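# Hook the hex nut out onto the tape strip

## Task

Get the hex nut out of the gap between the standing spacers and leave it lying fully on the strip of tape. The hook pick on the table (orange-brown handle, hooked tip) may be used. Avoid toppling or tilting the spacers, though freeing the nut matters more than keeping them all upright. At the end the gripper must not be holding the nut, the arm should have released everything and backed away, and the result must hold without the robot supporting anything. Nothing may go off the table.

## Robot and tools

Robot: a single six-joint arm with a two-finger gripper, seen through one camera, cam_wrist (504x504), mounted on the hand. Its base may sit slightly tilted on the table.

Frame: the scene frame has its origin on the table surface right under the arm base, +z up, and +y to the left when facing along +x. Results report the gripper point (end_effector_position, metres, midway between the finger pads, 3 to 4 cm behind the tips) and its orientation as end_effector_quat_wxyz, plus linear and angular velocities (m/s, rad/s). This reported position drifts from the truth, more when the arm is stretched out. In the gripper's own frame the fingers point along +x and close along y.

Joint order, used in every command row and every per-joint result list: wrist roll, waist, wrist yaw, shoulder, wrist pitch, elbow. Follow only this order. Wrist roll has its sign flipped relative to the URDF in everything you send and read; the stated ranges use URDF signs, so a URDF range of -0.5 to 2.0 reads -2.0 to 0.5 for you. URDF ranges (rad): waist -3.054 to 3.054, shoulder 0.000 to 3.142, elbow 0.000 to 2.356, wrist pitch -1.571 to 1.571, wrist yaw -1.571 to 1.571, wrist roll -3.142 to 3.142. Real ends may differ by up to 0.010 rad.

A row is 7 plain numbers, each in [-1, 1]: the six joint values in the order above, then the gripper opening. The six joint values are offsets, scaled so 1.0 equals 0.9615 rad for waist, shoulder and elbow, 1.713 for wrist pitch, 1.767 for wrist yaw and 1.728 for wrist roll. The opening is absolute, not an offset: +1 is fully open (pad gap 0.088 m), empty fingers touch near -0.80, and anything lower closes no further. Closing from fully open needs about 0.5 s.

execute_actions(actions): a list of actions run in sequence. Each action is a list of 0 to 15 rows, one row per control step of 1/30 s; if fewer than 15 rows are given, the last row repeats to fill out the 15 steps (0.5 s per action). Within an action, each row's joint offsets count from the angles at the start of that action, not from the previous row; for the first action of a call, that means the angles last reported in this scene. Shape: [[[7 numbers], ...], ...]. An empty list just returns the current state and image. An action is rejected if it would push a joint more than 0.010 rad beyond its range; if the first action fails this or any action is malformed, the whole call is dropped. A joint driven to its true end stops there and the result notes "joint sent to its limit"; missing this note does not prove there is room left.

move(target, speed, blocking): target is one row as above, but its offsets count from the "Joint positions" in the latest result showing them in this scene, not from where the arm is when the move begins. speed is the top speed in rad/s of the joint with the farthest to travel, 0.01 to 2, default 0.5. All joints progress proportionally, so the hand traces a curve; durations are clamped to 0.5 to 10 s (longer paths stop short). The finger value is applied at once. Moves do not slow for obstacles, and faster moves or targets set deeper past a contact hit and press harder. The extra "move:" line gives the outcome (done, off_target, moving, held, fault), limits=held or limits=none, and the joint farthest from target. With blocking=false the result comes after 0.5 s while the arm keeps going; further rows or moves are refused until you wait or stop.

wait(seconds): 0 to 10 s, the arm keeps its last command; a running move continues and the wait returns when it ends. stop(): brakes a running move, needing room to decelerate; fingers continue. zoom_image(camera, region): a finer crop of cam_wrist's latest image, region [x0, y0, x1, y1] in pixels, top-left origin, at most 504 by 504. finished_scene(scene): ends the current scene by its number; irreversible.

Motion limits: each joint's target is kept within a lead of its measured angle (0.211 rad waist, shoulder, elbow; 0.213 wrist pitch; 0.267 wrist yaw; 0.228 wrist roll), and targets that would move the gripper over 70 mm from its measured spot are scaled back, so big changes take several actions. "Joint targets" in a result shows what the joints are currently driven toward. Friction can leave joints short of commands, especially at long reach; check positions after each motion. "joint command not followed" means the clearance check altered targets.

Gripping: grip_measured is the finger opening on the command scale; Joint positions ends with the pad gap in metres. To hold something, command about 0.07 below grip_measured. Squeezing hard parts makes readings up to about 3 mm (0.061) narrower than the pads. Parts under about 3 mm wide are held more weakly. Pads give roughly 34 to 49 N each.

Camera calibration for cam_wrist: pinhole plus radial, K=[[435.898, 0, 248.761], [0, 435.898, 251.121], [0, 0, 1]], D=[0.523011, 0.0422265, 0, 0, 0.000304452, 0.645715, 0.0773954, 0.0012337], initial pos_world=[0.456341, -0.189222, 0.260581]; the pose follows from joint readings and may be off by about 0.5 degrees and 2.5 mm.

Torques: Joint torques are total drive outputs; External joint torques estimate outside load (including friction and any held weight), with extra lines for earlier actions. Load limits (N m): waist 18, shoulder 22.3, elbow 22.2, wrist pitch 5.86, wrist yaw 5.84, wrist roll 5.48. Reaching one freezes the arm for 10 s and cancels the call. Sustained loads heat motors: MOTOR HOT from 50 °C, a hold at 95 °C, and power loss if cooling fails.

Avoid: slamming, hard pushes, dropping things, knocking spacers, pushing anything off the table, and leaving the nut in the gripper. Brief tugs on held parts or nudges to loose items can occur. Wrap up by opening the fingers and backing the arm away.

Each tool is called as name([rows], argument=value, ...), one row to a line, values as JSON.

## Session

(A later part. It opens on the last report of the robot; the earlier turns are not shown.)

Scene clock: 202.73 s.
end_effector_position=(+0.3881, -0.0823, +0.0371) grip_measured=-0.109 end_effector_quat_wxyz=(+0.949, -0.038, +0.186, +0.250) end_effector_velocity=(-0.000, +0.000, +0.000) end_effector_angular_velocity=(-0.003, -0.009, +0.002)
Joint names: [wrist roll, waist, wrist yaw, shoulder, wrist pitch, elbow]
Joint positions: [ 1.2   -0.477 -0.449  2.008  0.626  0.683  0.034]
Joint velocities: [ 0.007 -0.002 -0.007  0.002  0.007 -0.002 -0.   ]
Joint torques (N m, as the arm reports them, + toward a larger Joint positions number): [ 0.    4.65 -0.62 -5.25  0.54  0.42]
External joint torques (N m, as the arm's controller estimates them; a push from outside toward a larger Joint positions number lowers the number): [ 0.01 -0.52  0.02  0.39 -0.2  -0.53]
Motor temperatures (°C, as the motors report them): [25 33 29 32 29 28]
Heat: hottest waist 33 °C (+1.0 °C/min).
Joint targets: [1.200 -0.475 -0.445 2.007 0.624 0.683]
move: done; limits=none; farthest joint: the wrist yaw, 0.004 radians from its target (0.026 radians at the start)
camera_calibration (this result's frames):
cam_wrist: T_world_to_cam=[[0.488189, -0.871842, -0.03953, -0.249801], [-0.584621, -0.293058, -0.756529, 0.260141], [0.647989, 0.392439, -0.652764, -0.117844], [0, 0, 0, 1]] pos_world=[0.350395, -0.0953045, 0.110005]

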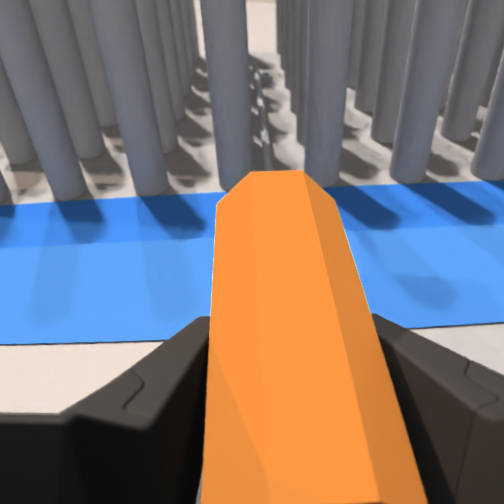

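move(target=[0,0.002,-0.017,0,0.005,0,-0.25], speed=0.04)

move(target=[-0.021,0.051,0.02,0.069,0.013,0.058,-0.25], speed=0.06)

move(target=[0,0.002,0.0125,0,-0.006,0,-0.25], speed=0.03)

zoom_image(camera="cam_wrist", region=[204,30,324,130])

Scene clock: 208.63 s.
end_effector_position=(+0.3892, -0.0817, +0.0403) grip_measured=-0.109 end_effector_quat_wxyz=(+0.951, -0.037, +0.175, +0.252) end_effector_velocity=(-0.003, +0.003, -0.001) end_effector_angular_velocity=(+0.009, +0.007, +0.017)
Joint names: [wrist roll, waist, wrist yaw, shoulder, wrist pitch, elbow]
Joint positions: [ 1.2   -0.477 -0.471  2.008  0.632  0.683  0.034]
Joint velocities: [ 0.007 -0.002 -0.007 -0.002 -0.022 -0.002 -0.   ]
Joint torques (N m, as the arm reports them, + toward a larger Joint positions number): [-0.02  4.61 -1.11 -5.24  0.84  0.5 ]
External joint torques (N m, as the arm's controller estimates them; a push from outside toward a larger Joint positions number lowers the number): [-0.01 -0.53 -0.47  0.38  0.1  -0.43]
Motor temperatures (°C, as the motors report them): [25 33 29 33 29 27]
Heat: hottest waist 33 °C (+1.0 °C/min).
Joint targets: [1.200 -0.475 -0.479 2.008 0.634 0.683]
move: done; limits=none; farthest joint: the wrist yaw, 0.008 radians from its target (0.030 radians at the start)
camera_calibration (this result's frames):
cam_wrist: T_world_to_cam=[[0.4917, -0.869934, -0.0380245, -0.250972], [-0.568293, -0.287509, -0.770962, 0.258115], [0.659754, 0.400691, -0.635745, -0.121267], [0, 0, 0, 1]] pos_world=[0.350095, -0.0955282, 0.112359]

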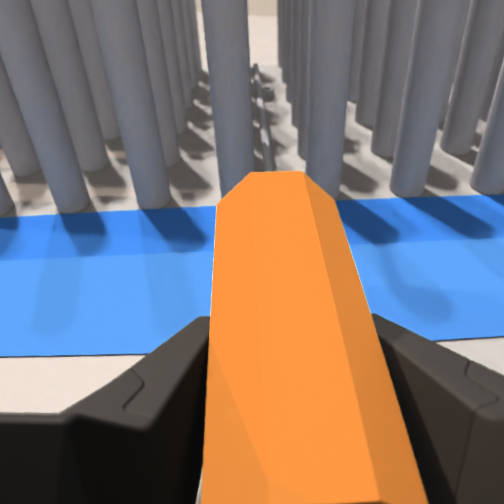

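Scene clock: 210.07 s.
end_effector_position=(+0.4062, -0.0714, +0.0399) grip_measured=-0.109 end_effector_quat_wxyz=(+0.951, -0.036, +0.176, +0.253) end_effector_velocity=(+0.001, -0.000, +0.002) end_effector_angular_velocity=(+0.004, -0.023, +0.004)
Joint names: [wrist roll, waist, wrist yaw, shoulder, wrist pitch, elbow]
Joint positions: [ 1.168 -0.432 -0.436  2.065  0.652  0.733  0.034]
Joint velocities: [ 0.007 -0.002 -0.022  0.002  0.007  0.002  0.   ]
Joint torques (N m, as the arm reports them, + toward a larger Joint positions number): [-0.17  5.14 -0.71 -4.74  0.9   1.31]
External joint torques (N m, as the arm's controller estimates them; a push from outside toward a larger Joint positions number lowers the number): [-0.16 -0.44 -0.06  1.09  0.1   0.19]
Motor temperatures (°C, as the motors report them): [25 33 29 33 29 27]
Heat: hottest waist 33 °C (+1.0 °C/min).
Joint targets: [1.164 -0.428 -0.435 2.074 0.654 0.739]
move: done; limits=none; farthest joint: the shoulder, 0.009 radians from its target (0.067 radians at the start)
camera_calibration (this result's frames):
cam_wrist: T_world_to_cam=[[0.492724, -0.869276, -0.0397749, -0.250719], [-0.568998, -0.287263, -0.770533, 0.270695], [0.65838, 0.402292, -0.636158, -0.136137], [0, 0, 0, 1]] pos_world=[0.36719, -0.0854165, 0.112002]

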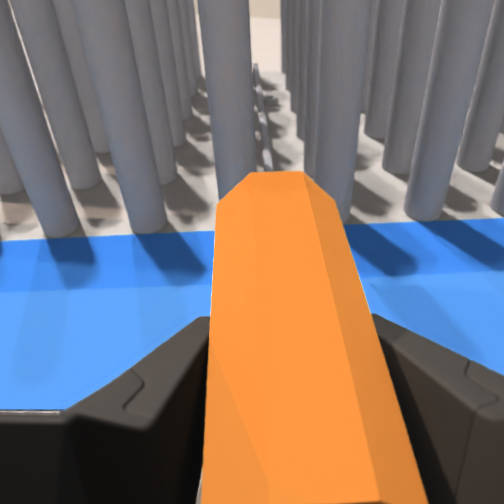

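Scene clock: 211.03 s.
end_effector_position=(+0.4049, -0.0715, +0.0371) grip_measured=-0.109 end_effector_quat_wxyz=(+0.949, -0.037, +0.185, +0.252) end_effector_velocity=(-0.002, +0.001, +0.000) end_effector_angular_velocity=(+0.002, -0.002, +0.008)
Joint names: [wrist roll, waist, wrist yaw, shoulder, wrist pitch, elbow]
Joint positions: [ 1.168 -0.432 -0.418  2.065  0.643  0.733  0.034]
Joint velocities: [ 0.007 -0.002 -0.007 -0.002 -0.007 -0.002 -0.   ]
Joint torques (N m, as the arm reports them, + toward a larger Joint positions number): [-0.02  4.89 -0.51 -5.33  0.57  0.65]
External joint torques (N m, as the arm's controller estimates them; a push from outside toward a larger Joint positions number lowers the number): [-0.01 -0.66  0.12  0.49 -0.21 -0.44]
Motor temperatures (°C, as the motors report them): [25 33 29 33 29 27]
Heat: hottest waist 33 °C (+1.0 °C/min).
Joint targets: [1.168 -0.430 -0.414 2.065 0.641 0.733]
move: done; limits=none; farthest joint: the wrist yaw, 0.004 radians from its target (0.022 radians at the start)
camera_calibration (this result's frames):
cam_wrist: T_world_to_cam=[[0.491367, -0.869888, -0.0430594, -0.249596], [-0.58318, -0.291891, -0.75809, 0.272694], [0.646885, 0.397611, -0.650727, -0.132259], [0, 0, 0, 1]] pos_world=[0.367229, -0.0849356, 0.109915]

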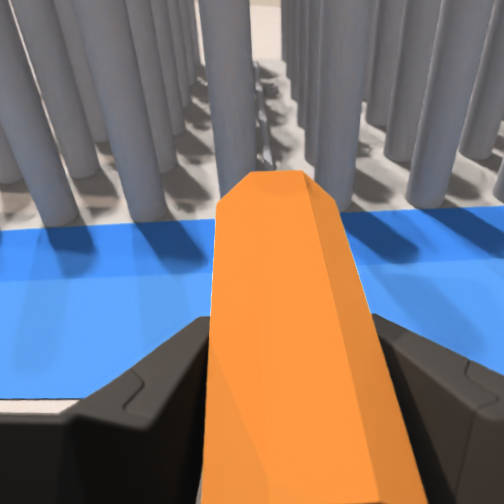

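Region (204, 30, 324, 130) of cam_wrist's 504x504 image, scaled by 4.200, with more detail than that image has.

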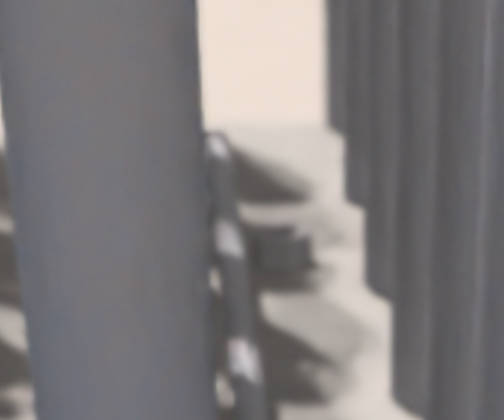

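move(target=[0,0.002,-0.015,0,0.006,0,-0.25], speed=0.04)

move(target=[0,0.002,0,0,0.015,0,-0.25], speed=0.04)

zoom_image(camera="cam_wrist", region=[204,30,324,130])

Scene clock: 215.13 s.
end_effector_position=(+0.4061, -0.0713, +0.0399) grip_measured=-0.109 end_effector_quat_wxyz=(+0.951, -0.036, +0.176, +0.253) end_effector_velocity=(+0.000, -0.001, +0.001) end_effector_angular_velocity=(-0.001, -0.006, +0.005)
Joint names: [wrist roll, waist, wrist yaw, shoulder, wrist pitch, elbow]
Joint positions: [ 1.168 -0.432 -0.436  2.065  0.651  0.733  0.034]
Joint velocities: [ 0.007 -0.002 -0.007 -0.002 -0.007  0.002 -0.   ]
Joint torques (N m, as the arm reports them, + toward a larger Joint positions number): [-0.01  4.91 -1.07 -5.4   0.87  0.64]
External joint torques (N m, as the arm's controller estimates them; a push from outside toward a larger Joint positions number lowers the number): [-0.01 -0.6  -0.44  0.44  0.07 -0.48]
Motor temperatures (°C, as the motors report them): [25 34 29 33 29 27]
Heat: hottest waist 34 °C (+2.0 °C/min).
Joint targets: [1.168 -0.430 -0.445 2.065 0.653 0.733]
move: done; limits=none; farthest joint: the wrist yaw, 0.008 radians from its target (0.027 radians at the start)
camera_calibration (this result's frames):
cam_wrist: T_world_to_cam=[[0.493254, -0.868949, -0.0403531, -0.250722], [-0.568978, -0.287193, -0.770574, 0.270683], [0.658, 0.403049, -0.636072, -0.135937], [0, 0, 0, 1]] pos_world=[0.367129, -0.0853374, 0.111998]

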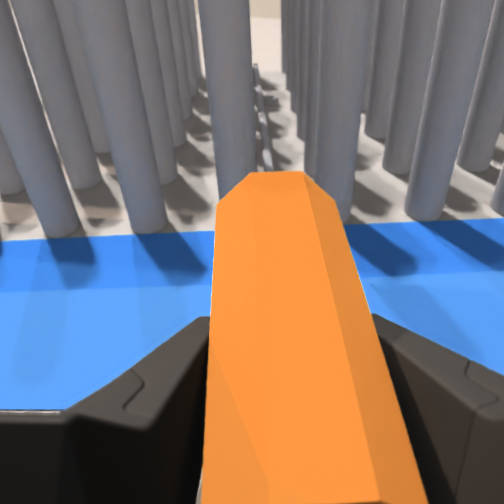

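Scene clock: 216.07 s.
end_effector_position=(+0.4088, -0.0748, +0.0416) grip_measured=-0.109 end_effector_quat_wxyz=(+0.954, -0.041, +0.171, +0.245) end_effector_velocity=(+0.000, -0.001, +0.001) end_effector_angular_velocity=(-0.005, -0.012, -0.001)
Joint names: [wrist roll, waist, wrist yaw, shoulder, wrist pitch, elbow]
Joint positions: [ 1.168 -0.432 -0.436  2.065  0.674  0.733  0.034]
Joint velocities: [ 0.007 -0.002 -0.007 -0.002  0.007 -0.002 -0.   ]
Joint torques (N m, as the arm reports them, + toward a larger Joint positions number): [ 0.    4.97 -0.72 -5.41  0.88  0.59]
External joint torques (N m, as the arm's controller estimates them; a push from outside toward a larger Joint positions number lowers the number): [ 0.01 -0.54 -0.09  0.45  0.06 -0.56]
Motor temperatures (°C, as the motors report them): [25 34 29 33 29 27]
Heat: hottest waist 34 °C (+2.0 °C/min).
Joint targets: [1.168 -0.430 -0.436 2.065 0.676 0.733]
move: done; limits=none; farthest joint: the wrist pitch, 0.003 radians from its target (0.026 radians at the start)
camera_calibration (this result's frames):
cam_wrist: T_world_to_cam=[[0.480971, -0.87639, -0.0246395, -0.251165], [-0.561885, -0.286551, -0.775998, 0.269857], [0.673017, 0.387077, -0.630254, -0.142815], [0, 0, 0, 1]] pos_world=[0.368549, -0.0875105, 0.11321]

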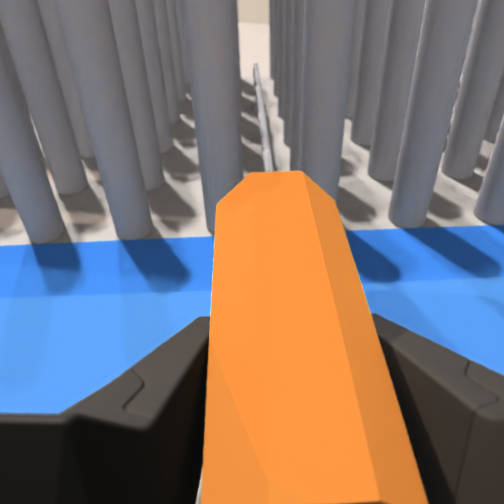

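Region (204, 30, 324, 130) of cam_wrist's 504x504 image, scaled by 4.200, with more detail than that image has.

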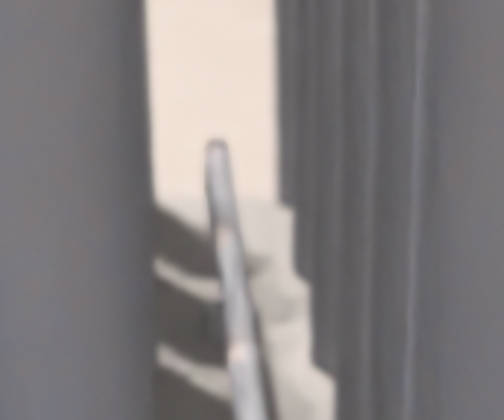

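move(target=[0,0.002,0.0155,0,-0.0062,0,-0.25], speed=0.02)

zoom_image(camera="cam_wrist", region=[204,30,324,130])

Scene clock: 221.13 s.
end_effector_position=(+0.4073, -0.0752, +0.0377) grip_measured=-0.109 end_effector_quat_wxyz=(+0.952, -0.042, +0.183, +0.243) end_effector_velocity=(-0.001, +0.002, +0.002) end_effector_angular_velocity=(-0.003, -0.012, +0.005)
Joint names: [wrist roll, waist, wrist yaw, shoulder, wrist pitch, elbow]
Joint positions: [ 1.168 -0.432 -0.411  2.065  0.664  0.733  0.034]
Joint velocities: [ 0.007  0.002 -0.007 -0.002  0.007 -0.007 -0.   ]
Joint torques (N m, as the arm reports them, + toward a larger Joint positions number): [-0.01  4.99 -0.62 -5.39  0.61  0.7 ]
External joint torques (N m, as the arm's controller estimates them; a push from outside toward a larger Joint positions number lowers the number): [ 0.   -0.57  0.01  0.47 -0.19 -0.4 ]
Motor temperatures (°C, as the motors report them): [25 34 29 33 29 27]
Heat: hottest waist 34 °C (+2.0 °C/min).
Joint targets: [1.168 -0.430 -0.409 2.065 0.663 0.733]
move: done; limits=none; farthest joint: the wrist yaw, 0.003 radians from its target (0.028 radians at the start)
camera_calibration (this result's frames):
cam_wrist: T_world_to_cam=[[0.477647, -0.878124, -0.0274174, -0.24964], [-0.581384, -0.292533, -0.759222, 0.272754], [0.65867, 0.37858, -0.650254, -0.138157], [0, 0, 0, 1]] pos_world=[0.368814, -0.0871217, 0.110399]

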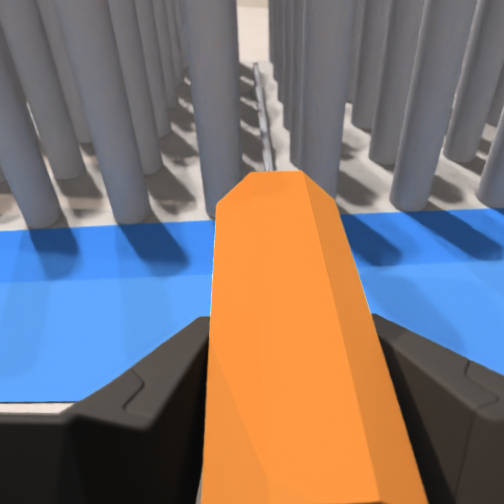

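Region (204, 30, 324, 130) of cam_wrist's 504x504 image, scaled by 4.200, with more detail than that image has.

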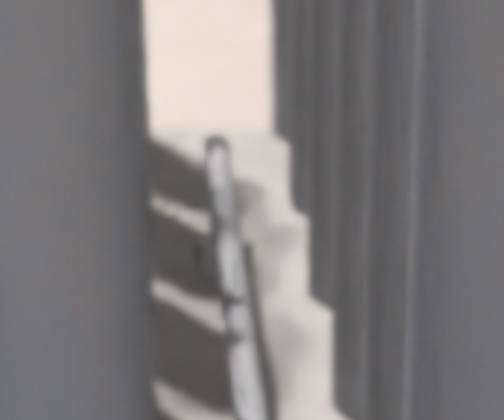

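move(target=[0.021,-0.048,-0.0225,-0.068,-0.014,-0.057,-0.25], speed=0.05)

zoom_image(camera="cam_wrist", region=[204,30,324,130])

move(target=[0.028,-0.066,-0.029,-0.087,-0.024,-0.063,-0.25], speed=0.07)

zoom_image(camera="cam_wrist", region=[204,30,324,130])

Scene clock: 228.00 s.
end_effector_position=(+0.3899, -0.0844, +0.0374) grip_measured=-0.109 end_effector_quat_wxyz=(+0.951, -0.043, +0.185, +0.244) end_effector_velocity=(-0.001, +0.001, +0.003) end_effector_angular_velocity=(+0.008, -0.017, +0.010)
Joint names: [wrist roll, waist, wrist yaw, shoulder, wrist pitch, elbow]
Joint positions: [ 1.2   -0.476 -0.444  2.009  0.642  0.683  0.034]
Joint velocities: [ 0.007 -0.002 -0.022 -0.007 -0.007 -0.002 -0.   ]
Joint torques (N m, as the arm reports them, + toward a larger Joint positions number): [ 0.14  4.3  -1.03 -6.2   0.59 -0.09]
External joint torques (N m, as the arm's controller estimates them; a push from outside toward a larger Joint positions number lowers the number): [ 0.15 -0.88 -0.39 -0.54 -0.17 -1.05]
Motor temperatures (°C, as the motors report them): [25 35 29 33 29 27]
Heat: hottest waist 35 °C (+3.0 °C/min).
Joint targets: [1.204 -0.478 -0.451 2.000 0.641 0.678]
move: done; limits=none; farthest joint: the shoulder, 0.010 radians from its target (0.066 radians at the start)
camera_calibration (this result's frames):
cam_wrist: T_world_to_cam=[[0.479464, -0.877113, -0.0280423, -0.250001], [-0.5828, -0.294365, -0.757426, 0.260001], [0.656093, 0.379501, -0.652319, -0.122188], [0, 0, 0, 1]] pos_world=[0.351562, -0.0963734, 0.110215]

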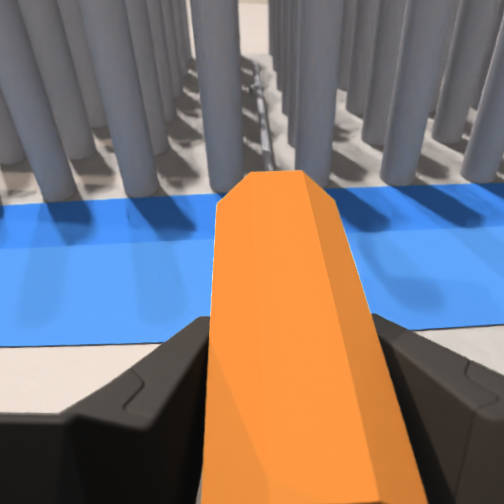

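Region (204, 30, 324, 130) of cam_wrist's 504x504 image, scaled by 4.200, with more detail than that image has.

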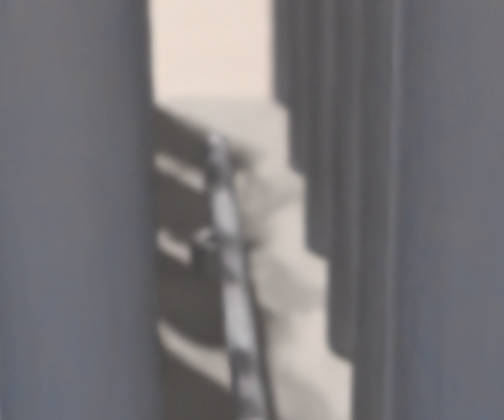

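Scene clock: 229.57 s.
end_effector_position=(+0.3681, -0.0971, +0.0375) grip_measured=-0.109 end_effector_quat_wxyz=(+0.951, -0.043, +0.186, +0.244) end_effector_velocity=(-0.005, +0.005, -0.000) end_effector_angular_velocity=(+0.032, +0.008, +0.015)
Joint names: [wrist roll, waist, wrist yaw, shoulder, wrist pitch, elbow]
Joint positions: [ 1.244 -0.538 -0.489  1.935  0.602  0.628  0.034]
Joint velocities: [-0.007 -0.007 -0.022 -0.002 -0.022 -0.007 -0.   ]
Joint torques (N m, as the arm reports them, + toward a larger Joint positions number): [ 0.16  3.98 -1.08 -5.87  0.53 -0.13]
External joint torques (N m, as the arm's controller estimates them; a push from outside toward a larger Joint positions number lowers the number): [ 0.17 -0.73 -0.44 -0.44 -0.15 -0.88]
Motor temperatures (°C, as the motors report them): [25 35 29 33 29 27]
Heat: hottest waist 35 °C (+3.0 °C/min).
Joint targets: [1.248 -0.540 -0.496 1.925 0.601 0.623]
move: done; limits=none; farthest joint: the shoulder, 0.009 radians from its target (0.084 radians at the start)
camera_calibration (this result's frames):
cam_wrist: T_world_to_cam=[[0.478786, -0.877483, -0.0280825, -0.250439], [-0.58496, -0.294996, -0.755513, 0.24435], [0.654665, 0.378156, -0.654532, -0.102562], [0, 0, 0, 1]] pos_world=[0.329986, -0.108889, 0.110447]

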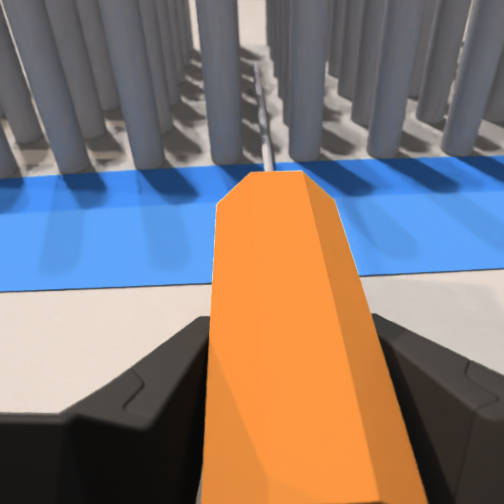

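Region (204, 30, 324, 130) of cam_wrist's 504x504 image, scaled by 4.200, with more detail than that image has.

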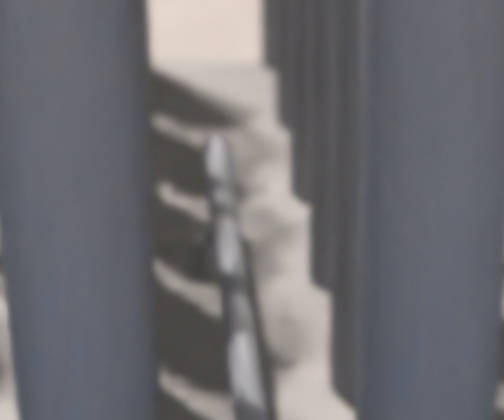

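move(target=[0.034,-0.074,-0.031,-0.088,-0.034,-0.054,-0.25], speed=0.08)

move(target=[0.038,-0.08,-0.035,-0.089,-0.044,-0.041,-0.25], speed=0.08)

move(target=[0.045,-0.086,-0.036,-0.087,-0.055,-0.028,-0.25], speed=0.08)

move(target=[0.053,-0.094,-0.037,-0.08,-0.069,-0.012,-0.25], speed=0.09)

move(target=[0.063,-0.1,-0.037,-0.073,-0.083,0.012,-0.25], speed=0.1)

move(target=[0,0,-0.04,0,0,0,-0.25], speed=0.06)

Scene clock: 239.03 s.
end_effector_position=(+0.3458, -0.1093, +0.0373) grip_measured=-0.109 end_effector_quat_wxyz=(+0.950, -0.044, +0.187, +0.244) end_effector_velocity=(-0.004, -0.000, -0.002) end_effector_angular_velocity=(-0.000, +0.018, +0.006)
Joint names: [wrist roll, waist, wrist yaw, shoulder, wrist pitch, elbow]
Joint positions: [ 1.299 -0.606 -0.537  1.859  0.546  0.581  0.034]
Joint velocities: [ 0.007 -0.007  0.007 -0.007 -0.022 -0.002 -0.   ]
Joint torques (N m, as the arm reports them, + toward a larger Joint positions number): [ 0.13  3.58 -1.   -5.67  0.5  -0.22]
External joint torques (N m, as the arm's controller estimates them; a push from outside toward a larger Joint positions number lowers the number): [ 0.14 -0.69 -0.35 -0.29 -0.14 -0.93]
Motor temperatures (°C, as the motors report them): [25 34 30 34 29 27]
Heat: hottest waist 34 °C (+2.0 °C/min).
Joint targets: [1.303 -0.609 -0.544 1.850 0.544 0.576]
move: done; limits=none; farthest joint: the shoulder, 0.008 radians from its target (0.084 radians at the start)
camera_calibration (this result's frames):
cam_wrist: T_world_to_cam=[[0.479985, -0.876867, -0.0267911, -0.250889], [-0.586236, -0.297879, -0.75339, 0.227612], [0.652642, 0.377322, -0.657028, -0.0827568], [0, 0, 0, 1]] pos_world=[0.307868, -0.12097, 0.110386]

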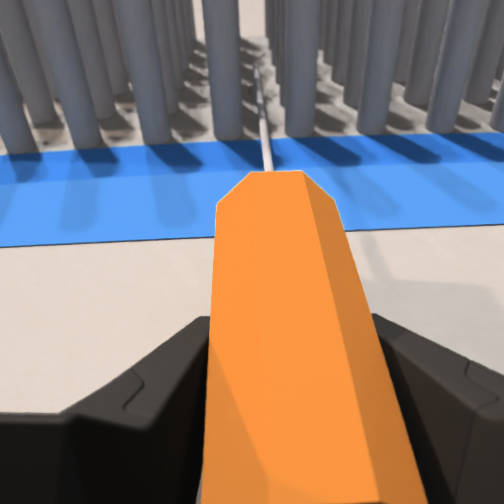

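Scene clock: 240.47 s.
end_effector_position=(+0.3240, -0.1221, +0.0375) grip_measured=-0.109 end_effector_quat_wxyz=(+0.950, -0.045, +0.188, +0.244) end_effector_velocity=(-0.002, +0.003, +0.002) end_effector_angular_velocity=(+0.021, +0.005, +0.010)
Joint names: [wrist roll, waist, wrist yaw, shoulder, wrist pitch, elbow]
Joint positions: [ 1.36  -0.682 -0.591  1.782  0.472  0.546  0.034]
Joint velocities: [-0.007  0.002 -0.007 -0.007 -0.022 -0.002 -0.   ]
Joint torques (N m, as the arm reports them, + toward a larger Joint positions number): [ 0.14  3.07 -1.14 -5.64  0.33 -0.27]
External joint torques (N m, as the arm's controller estimates them; a push from outside toward a larger Joint positions number lowers the number): [ 0.15 -0.83 -0.47 -0.39 -0.21 -0.86]
Motor temperatures (°C, as the motors report them): [25 34 30 34 29 27]
Heat: hottest waist 34 °C (+2.0 °C/min).
Joint targets: [1.364 -0.683 -0.599 1.773 0.471 0.542]
move: done; limits=none; farthest joint: the shoulder, 0.008 radians from its target (0.085 radians at the start)
camera_calibration (this result's frames):
cam_wrist: T_world_to_cam=[[0.479337, -0.877255, -0.0257037, -0.251564], [-0.586989, -0.298686, -0.752483, 0.211267], [0.652442, 0.37578, -0.65811, -0.0636722], [0, 0, 0, 1]] pos_world=[0.286138, -0.133656, 0.110605]

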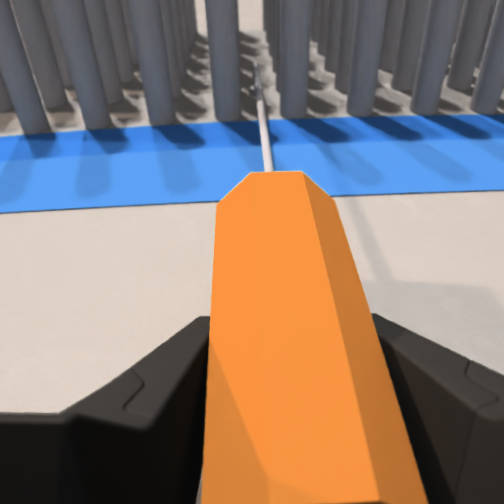

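Scene clock: 242.03 s.
end_effector_position=(+0.3024, -0.1348, +0.0377) grip_measured=-0.109 end_effector_quat_wxyz=(+0.950, -0.047, +0.189, +0.244) end_effector_velocity=(-0.002, +0.002, +0.001) end_effector_angular_velocity=(+0.015, +0.003, +0.000)
Joint names: [wrist roll, waist, wrist yaw, shoulder, wrist pitch, elbow]
Joint positions: [ 1.433 -0.763 -0.646  1.707  0.38   0.524  0.034]
Joint velocities: [-0.007 -0.002 -0.007 -0.007 -0.007 -0.007 -0.   ]
Joint torques (N m, as the arm reports them, + toward a larger Joint positions number): [ 0.16  2.87 -1.11 -5.69  0.28 -0.37]
External joint torques (N m, as the arm's controller estimates them; a push from outside toward a larger Joint positions number lowers the number): [ 0.16 -0.54 -0.43 -0.54 -0.15 -0.87]
Motor temperatures (°C, as the motors report them): [25 34 30 34 29 27]
Heat: hottest waist 34 °C (+2.0 °C/min).
Joint targets: [1.438 -0.764 -0.655 1.698 0.378 0.519]
move: done; limits=none; farthest joint: the shoulder, 0.009 radians from its target (0.084 radians at the start)
camera_calibration (this result's frames):
cam_wrist: T_world_to_cam=[[0.479691, -0.877165, -0.0218627, -0.252528], [-0.587136, -0.302368, -0.750896, 0.194354], [0.65205, 0.373034, -0.660058, -0.044852], [0, 0, 0, 1]] pos_world=[0.264494, -0.146011, 0.110814]

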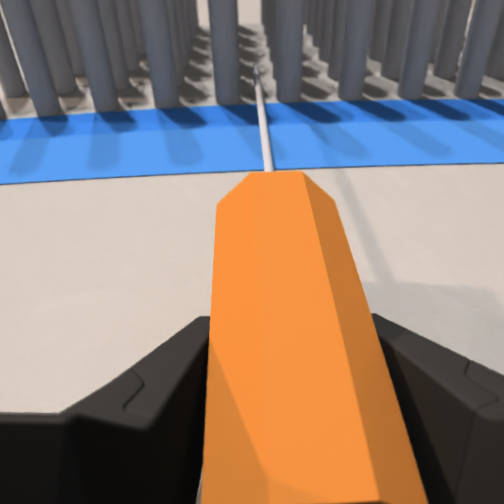

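Scene clock: 243.73 s.
end_effector_position=(+0.2804, -0.1474, +0.0374) grip_measured=-0.109 end_effector_quat_wxyz=(+0.950, -0.048, +0.190, +0.244) end_effector_velocity=(-0.001, +0.000, +0.002) end_effector_angular_velocity=(-0.012, -0.013, +0.008)
Joint names: [wrist roll, waist, wrist yaw, shoulder, wrist pitch, elbow]
Joint positions: [ 1.52  -0.852 -0.703  1.638  0.264  0.517  0.034]
Joint velocities: [ 0.022 -0.002 -0.007 -0.007 -0.007 -0.002 -0.   ]
Joint torques (N m, as the arm reports them, + toward a larger Joint positions number): [ 0.17  2.56 -1.12 -5.38  0.12 -0.38]
External joint torques (N m, as the arm's controller estimates them; a push from outside toward a larger Joint positions number lowers the number): [ 0.17 -0.43 -0.44 -0.22 -0.21 -0.94]
Motor temperatures (°C, as the motors report them): [25 34 30 34 29 27]
Heat: hottest waist 34 °C (+2.0 °C/min).
Joint targets: [1.525 -0.854 -0.711 1.630 0.262 0.512]
move: done; limits=none; farthest joint: the shoulder, 0.008 radians from its target (0.077 radians at the start)
camera_calibration (this result's frames):
cam_wrist: T_world_to_cam=[[0.481274, -0.876323, -0.0208083, -0.253429], [-0.588095, -0.305195, -0.749, 0.177291], [0.650015, 0.372712, -0.662243, -0.0253997], [0, 0, 0, 1]] pos_world=[0.242743, -0.158511, 0.110697]

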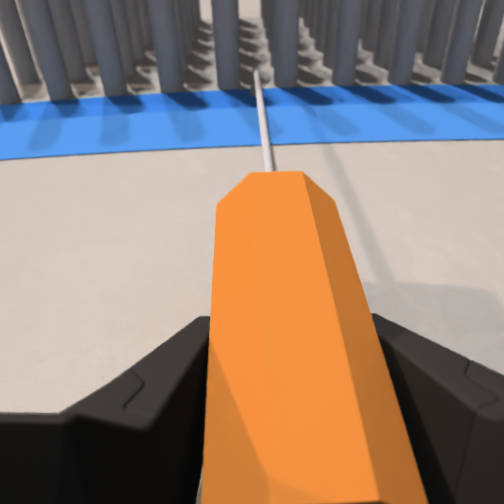

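Scene clock: 245.57 s.
end_effector_position=(+0.2580, -0.1595, +0.0377) grip_measured=-0.109 end_effector_quat_wxyz=(+0.949, -0.049, +0.191, +0.246) end_effector_velocity=(-0.003, +0.002, +0.000) end_effector_angular_velocity=(+0.007, +0.000, +0.002)
Joint names: [wrist roll, waist, wrist yaw, shoulder, wrist pitch, elbow]
Joint positions: [ 1.625 -0.947 -0.76   1.577  0.124  0.524  0.034]
Joint velocities: [ 0.007 -0.007 -0.007 -0.002 -0.007 -0.007 -0.   ]
Joint torques (N m, as the arm reports them, + toward a larger Joint positions number): [ 0.13  2.2  -1.14 -5.59  0.01  0.61]
External joint torques (N m, as the arm's controller estimates them; a push from outside toward a larger Joint positions number lowers the number): [ 0.14 -0.39 -0.46 -0.45 -0.15  0.08]
Motor temperatures (°C, as the motors report them): [25 34 30 34 29 27]
Heat: hottest waist 34 °C (+2.0 °C/min).
Joint targets: [1.629 -0.948 -0.769 1.569 0.121 0.529]
move: done; limits=none; farthest joint: the shoulder, 0.009 radians from its target (0.071 radians at the start)
camera_calibration (this result's frames):
cam_wrist: T_world_to_cam=[[0.48497, -0.874293, -0.0203723, -0.253816], [-0.588257, -0.308892, -0.747355, 0.160017], [0.647114, 0.374429, -0.664113, -0.00504044], [0, 0, 0, 1]] pos_world=[0.220486, -0.170594, 0.111071]

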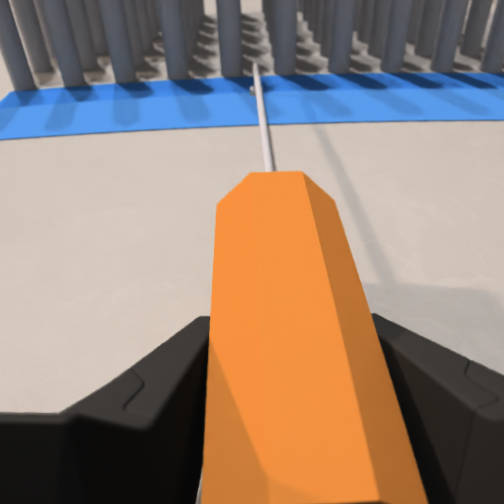

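Scene clock: 247.10 s.
end_effector_position=(+0.2612, -0.1583, +0.0464) grip_measured=-0.109 end_effector_quat_wxyz=(+0.955, -0.041, +0.161, +0.246) end_effector_velocity=(-0.001, +0.000, +0.002) end_effector_angular_velocity=(-0.001, -0.007, +0.001)
Joint names: [wrist roll, waist, wrist yaw, shoulder, wrist pitch, elbow]
Joint positions: [ 1.625 -0.947 -0.822  1.577  0.124  0.524  0.034]
Joint velocities: [ 0.007 -0.002 -0.007 -0.007 -0.007 -0.002  0.   ]
Joint torques (N m, as the arm reports them, + toward a larger Joint positions number): [-0.01  2.26 -1.14 -4.84  0.12  0.13]
External joint torques (N m, as the arm's controller estimates them; a push from outside toward a larger Joint positions number lowers the number): [ 0.   -0.36 -0.45  0.33 -0.05 -0.43]
Motor temperatures (°C, as the motors report them): [25 34 30 34 29 27]
Heat: hottest waist 34 °C (+2.0 °C/min).
Joint targets: [1.625 -0.947 -0.831 1.577 0.124 0.524]
move: done; limits=none; farthest joint: the wrist yaw, 0.008 radians from its target (0.071 radians at the start)
camera_calibration (this result's frames):
cam_wrist: T_world_to_cam=[[0.483282, -0.875254, -0.019195, -0.253916], [-0.547068, -0.284807, -0.787148, 0.163664], [0.683487, 0.390915, -0.616466, -0.0108411], [0, 0, 0, 1]] pos_world=[0.219658, -0.17139, 0.117271]

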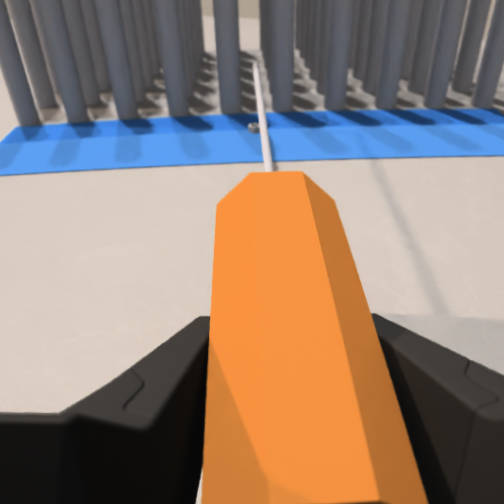

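move(target=[0.018,-0.036,0.003,0.09,-0.076,0.197,-0.25], speed=0.13)

move(target=[0,0,0,0,0,0,1])

move(target=[-0.098,0.174,-0.045,-0.288,-0.057,-0.08,1], speed=0.4)

Scene clock: 252.60 s.
end_effector_position=(+0.2746, -0.1972, +0.0297) grip_measured=-0.109 end_effector_quat_wxyz=(+0.953, -0.042, +0.174, +0.243) end_effector_velocity=(-0.001, +0.003, +0.000) end_effector_angular_velocity=(+0.016, +0.001, +0.009)
Joint names: [wrist roll, waist, wrist yaw, shoulder, wrist pitch, elbow]
Joint positions: [ 1.652 -0.98  -0.817  1.654 -0.004  0.708  0.034]
Joint velocities: [ 0.007 -0.002 -0.007  0.002 -0.022  0.002 -0.   ]
Joint torques (N m, as the arm reports them, + toward a larger Joint positions number): [ 0.16  2.41 -0.77 -4.78 -0.03  1.1 ]
External joint torques (N m, as the arm's controller estimates them; a push from outside toward a larger Joint positions number lowers the number): [ 0.17 -0.45 -0.09  1.32 -0.14  0.12]
Motor temperatures (°C, as the motors report them): [25 33 30 34 29 27]
Heat: hottest shoulder 34 °C (+2.0 °C/min).
Joint targets: [1.656 -0.981 -0.817 1.663 -0.006 0.714]
move: done; limits=none; farthest joint: the shoulder, 0.009 radians from its target (0.086 radians at the start)
camera_calibration (this result's frames):
cam_wrist: T_world_to_cam=[[0.47789, -0.878088, -0.0241151, -0.293705], [-0.567486, -0.28766, -0.771499, 0.151356], [0.670508, 0.382377, -0.635773, -0.0127279], [0, 0, 0, 1]] pos_world=[0.234785, -0.209493, 0.101596]

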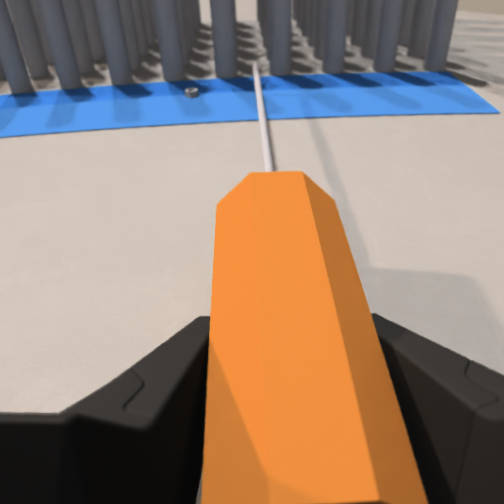

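Scene clock: 253.33 s.
end_effector_position=(+0.2746, -0.1972, +0.0297) grip_measured=+0.987 end_effector_quat_wxyz=(+0.953, -0.042, +0.174, +0.243) end_effector_velocity=(-0.002, -0.000, -0.000) end_effector_angular_velocity=(-0.007, +0.006, +0.002)
Joint names: [wrist roll, waist, wrist yaw, shoulder, wrist pitch, elbow]
Joint positions: [ 1.652 -0.98  -0.817  1.654 -0.004  0.708  0.087]
Joint velocities: [ 0.007 -0.002  0.007 -0.007 -0.007 -0.002  0.001]
Joint torques (N m, as the arm reports them, + toward a larger Joint positions number): [-0.05  2.47 -0.76 -5.6   0.07  0.53]
External joint torques (N m, as the arm's controller estimates them; a push from outside toward a larger Joint positions number lowers the number): [-0.04 -0.36 -0.09  0.49 -0.06 -0.48]
Motor temperatures (°C, as the motors report them): [25 33 30 34 29 27]
Heat: hottest shoulder 34 °C (+2.0 °C/min).
Joint targets: [1.652 -0.980 -0.817 1.654 -0.004 0.708]
move: done; limits=none; farthest joint: the waist, 0.000 radians from its target (0.000 radians at the start)
camera_calibration (this result's frames):
cam_wrist: T_world_to_cam=[[0.47789, -0.878088, -0.0241151, -0.293705], [-0.567486, -0.28766, -0.771499, 0.151356], [0.670508, 0.382377, -0.635773, -0.0127279], [0, 0, 0, 1]] pos_world=[0.234785, -0.209493, 0.101596]

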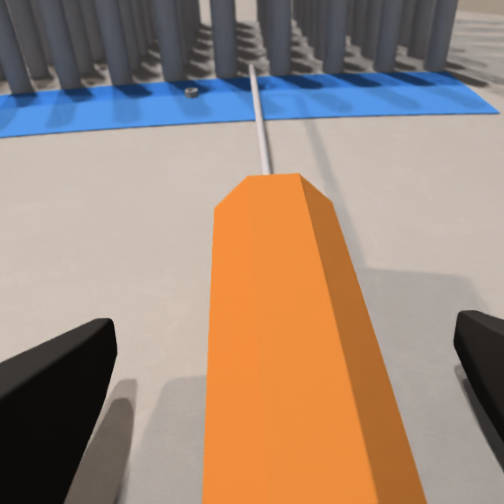

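Scene clock: 254.60 s.
end_effector_position=(+0.2903, -0.1817, +0.1239) grip_measured=+0.989 end_effector_quat_wxyz=(+0.961, -0.017, +0.089, +0.260) end_effector_velocity=(-0.003, +0.005, +0.002) end_effector_angular_velocity=(+0.033, +0.011, +0.016)
Joint names: [wrist roll, waist, wrist yaw, shoulder, wrist pitch, elbow]
Joint positions: [ 1.487 -0.815 -0.892  1.385 -0.1    0.639  0.087]
Joint velocities: [-0.007  0.002 -0.007 -0.007 -0.037 -0.002 -0.001]
Joint torques (N m, as the arm reports them, + toward a larger Joint positions number): [-0.16  2.64 -1.01 -5.71  0.14  1.  ]
External joint torques (N m, as the arm's controller estimates them; a push from outside toward a larger Joint positions number lowers the number): [-0.15 -0.18 -0.31 -0.34 -0.17 -1.28]
Motor temperatures (°C, as the motors report them): [25 33 30 34 29 27]
Heat: hottest shoulder 34 °C (+2.0 °C/min).
Joint targets: [1.482 -0.812 -0.897 1.377 -0.102 0.631]
move: done; limits=none; farthest joint: the shoulder, 0.008 radians from its target (0.277 radians at the start)
camera_calibration (this result's frames):
cam_wrist: T_world_to_cam=[[0.505047, -0.862471, -0.0327262, -0.289284], [-0.436574, -0.222573, -0.871702, 0.223575], [0.744534, 0.454538, -0.488943, 0.00419864], [0, 0, 0, 1]] pos_world=[0.240583, -0.201646, 0.187477]

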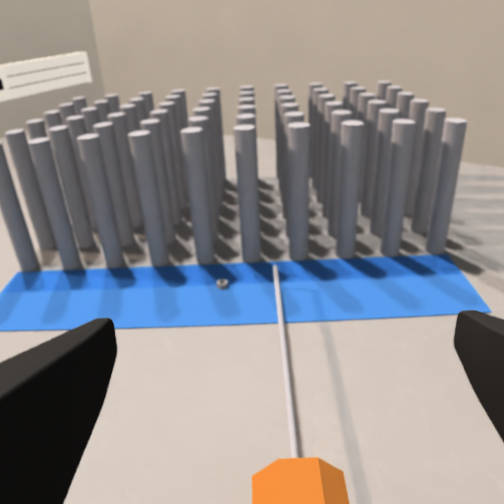

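finished_scene(scene=2)

The scene is finished: the task was done.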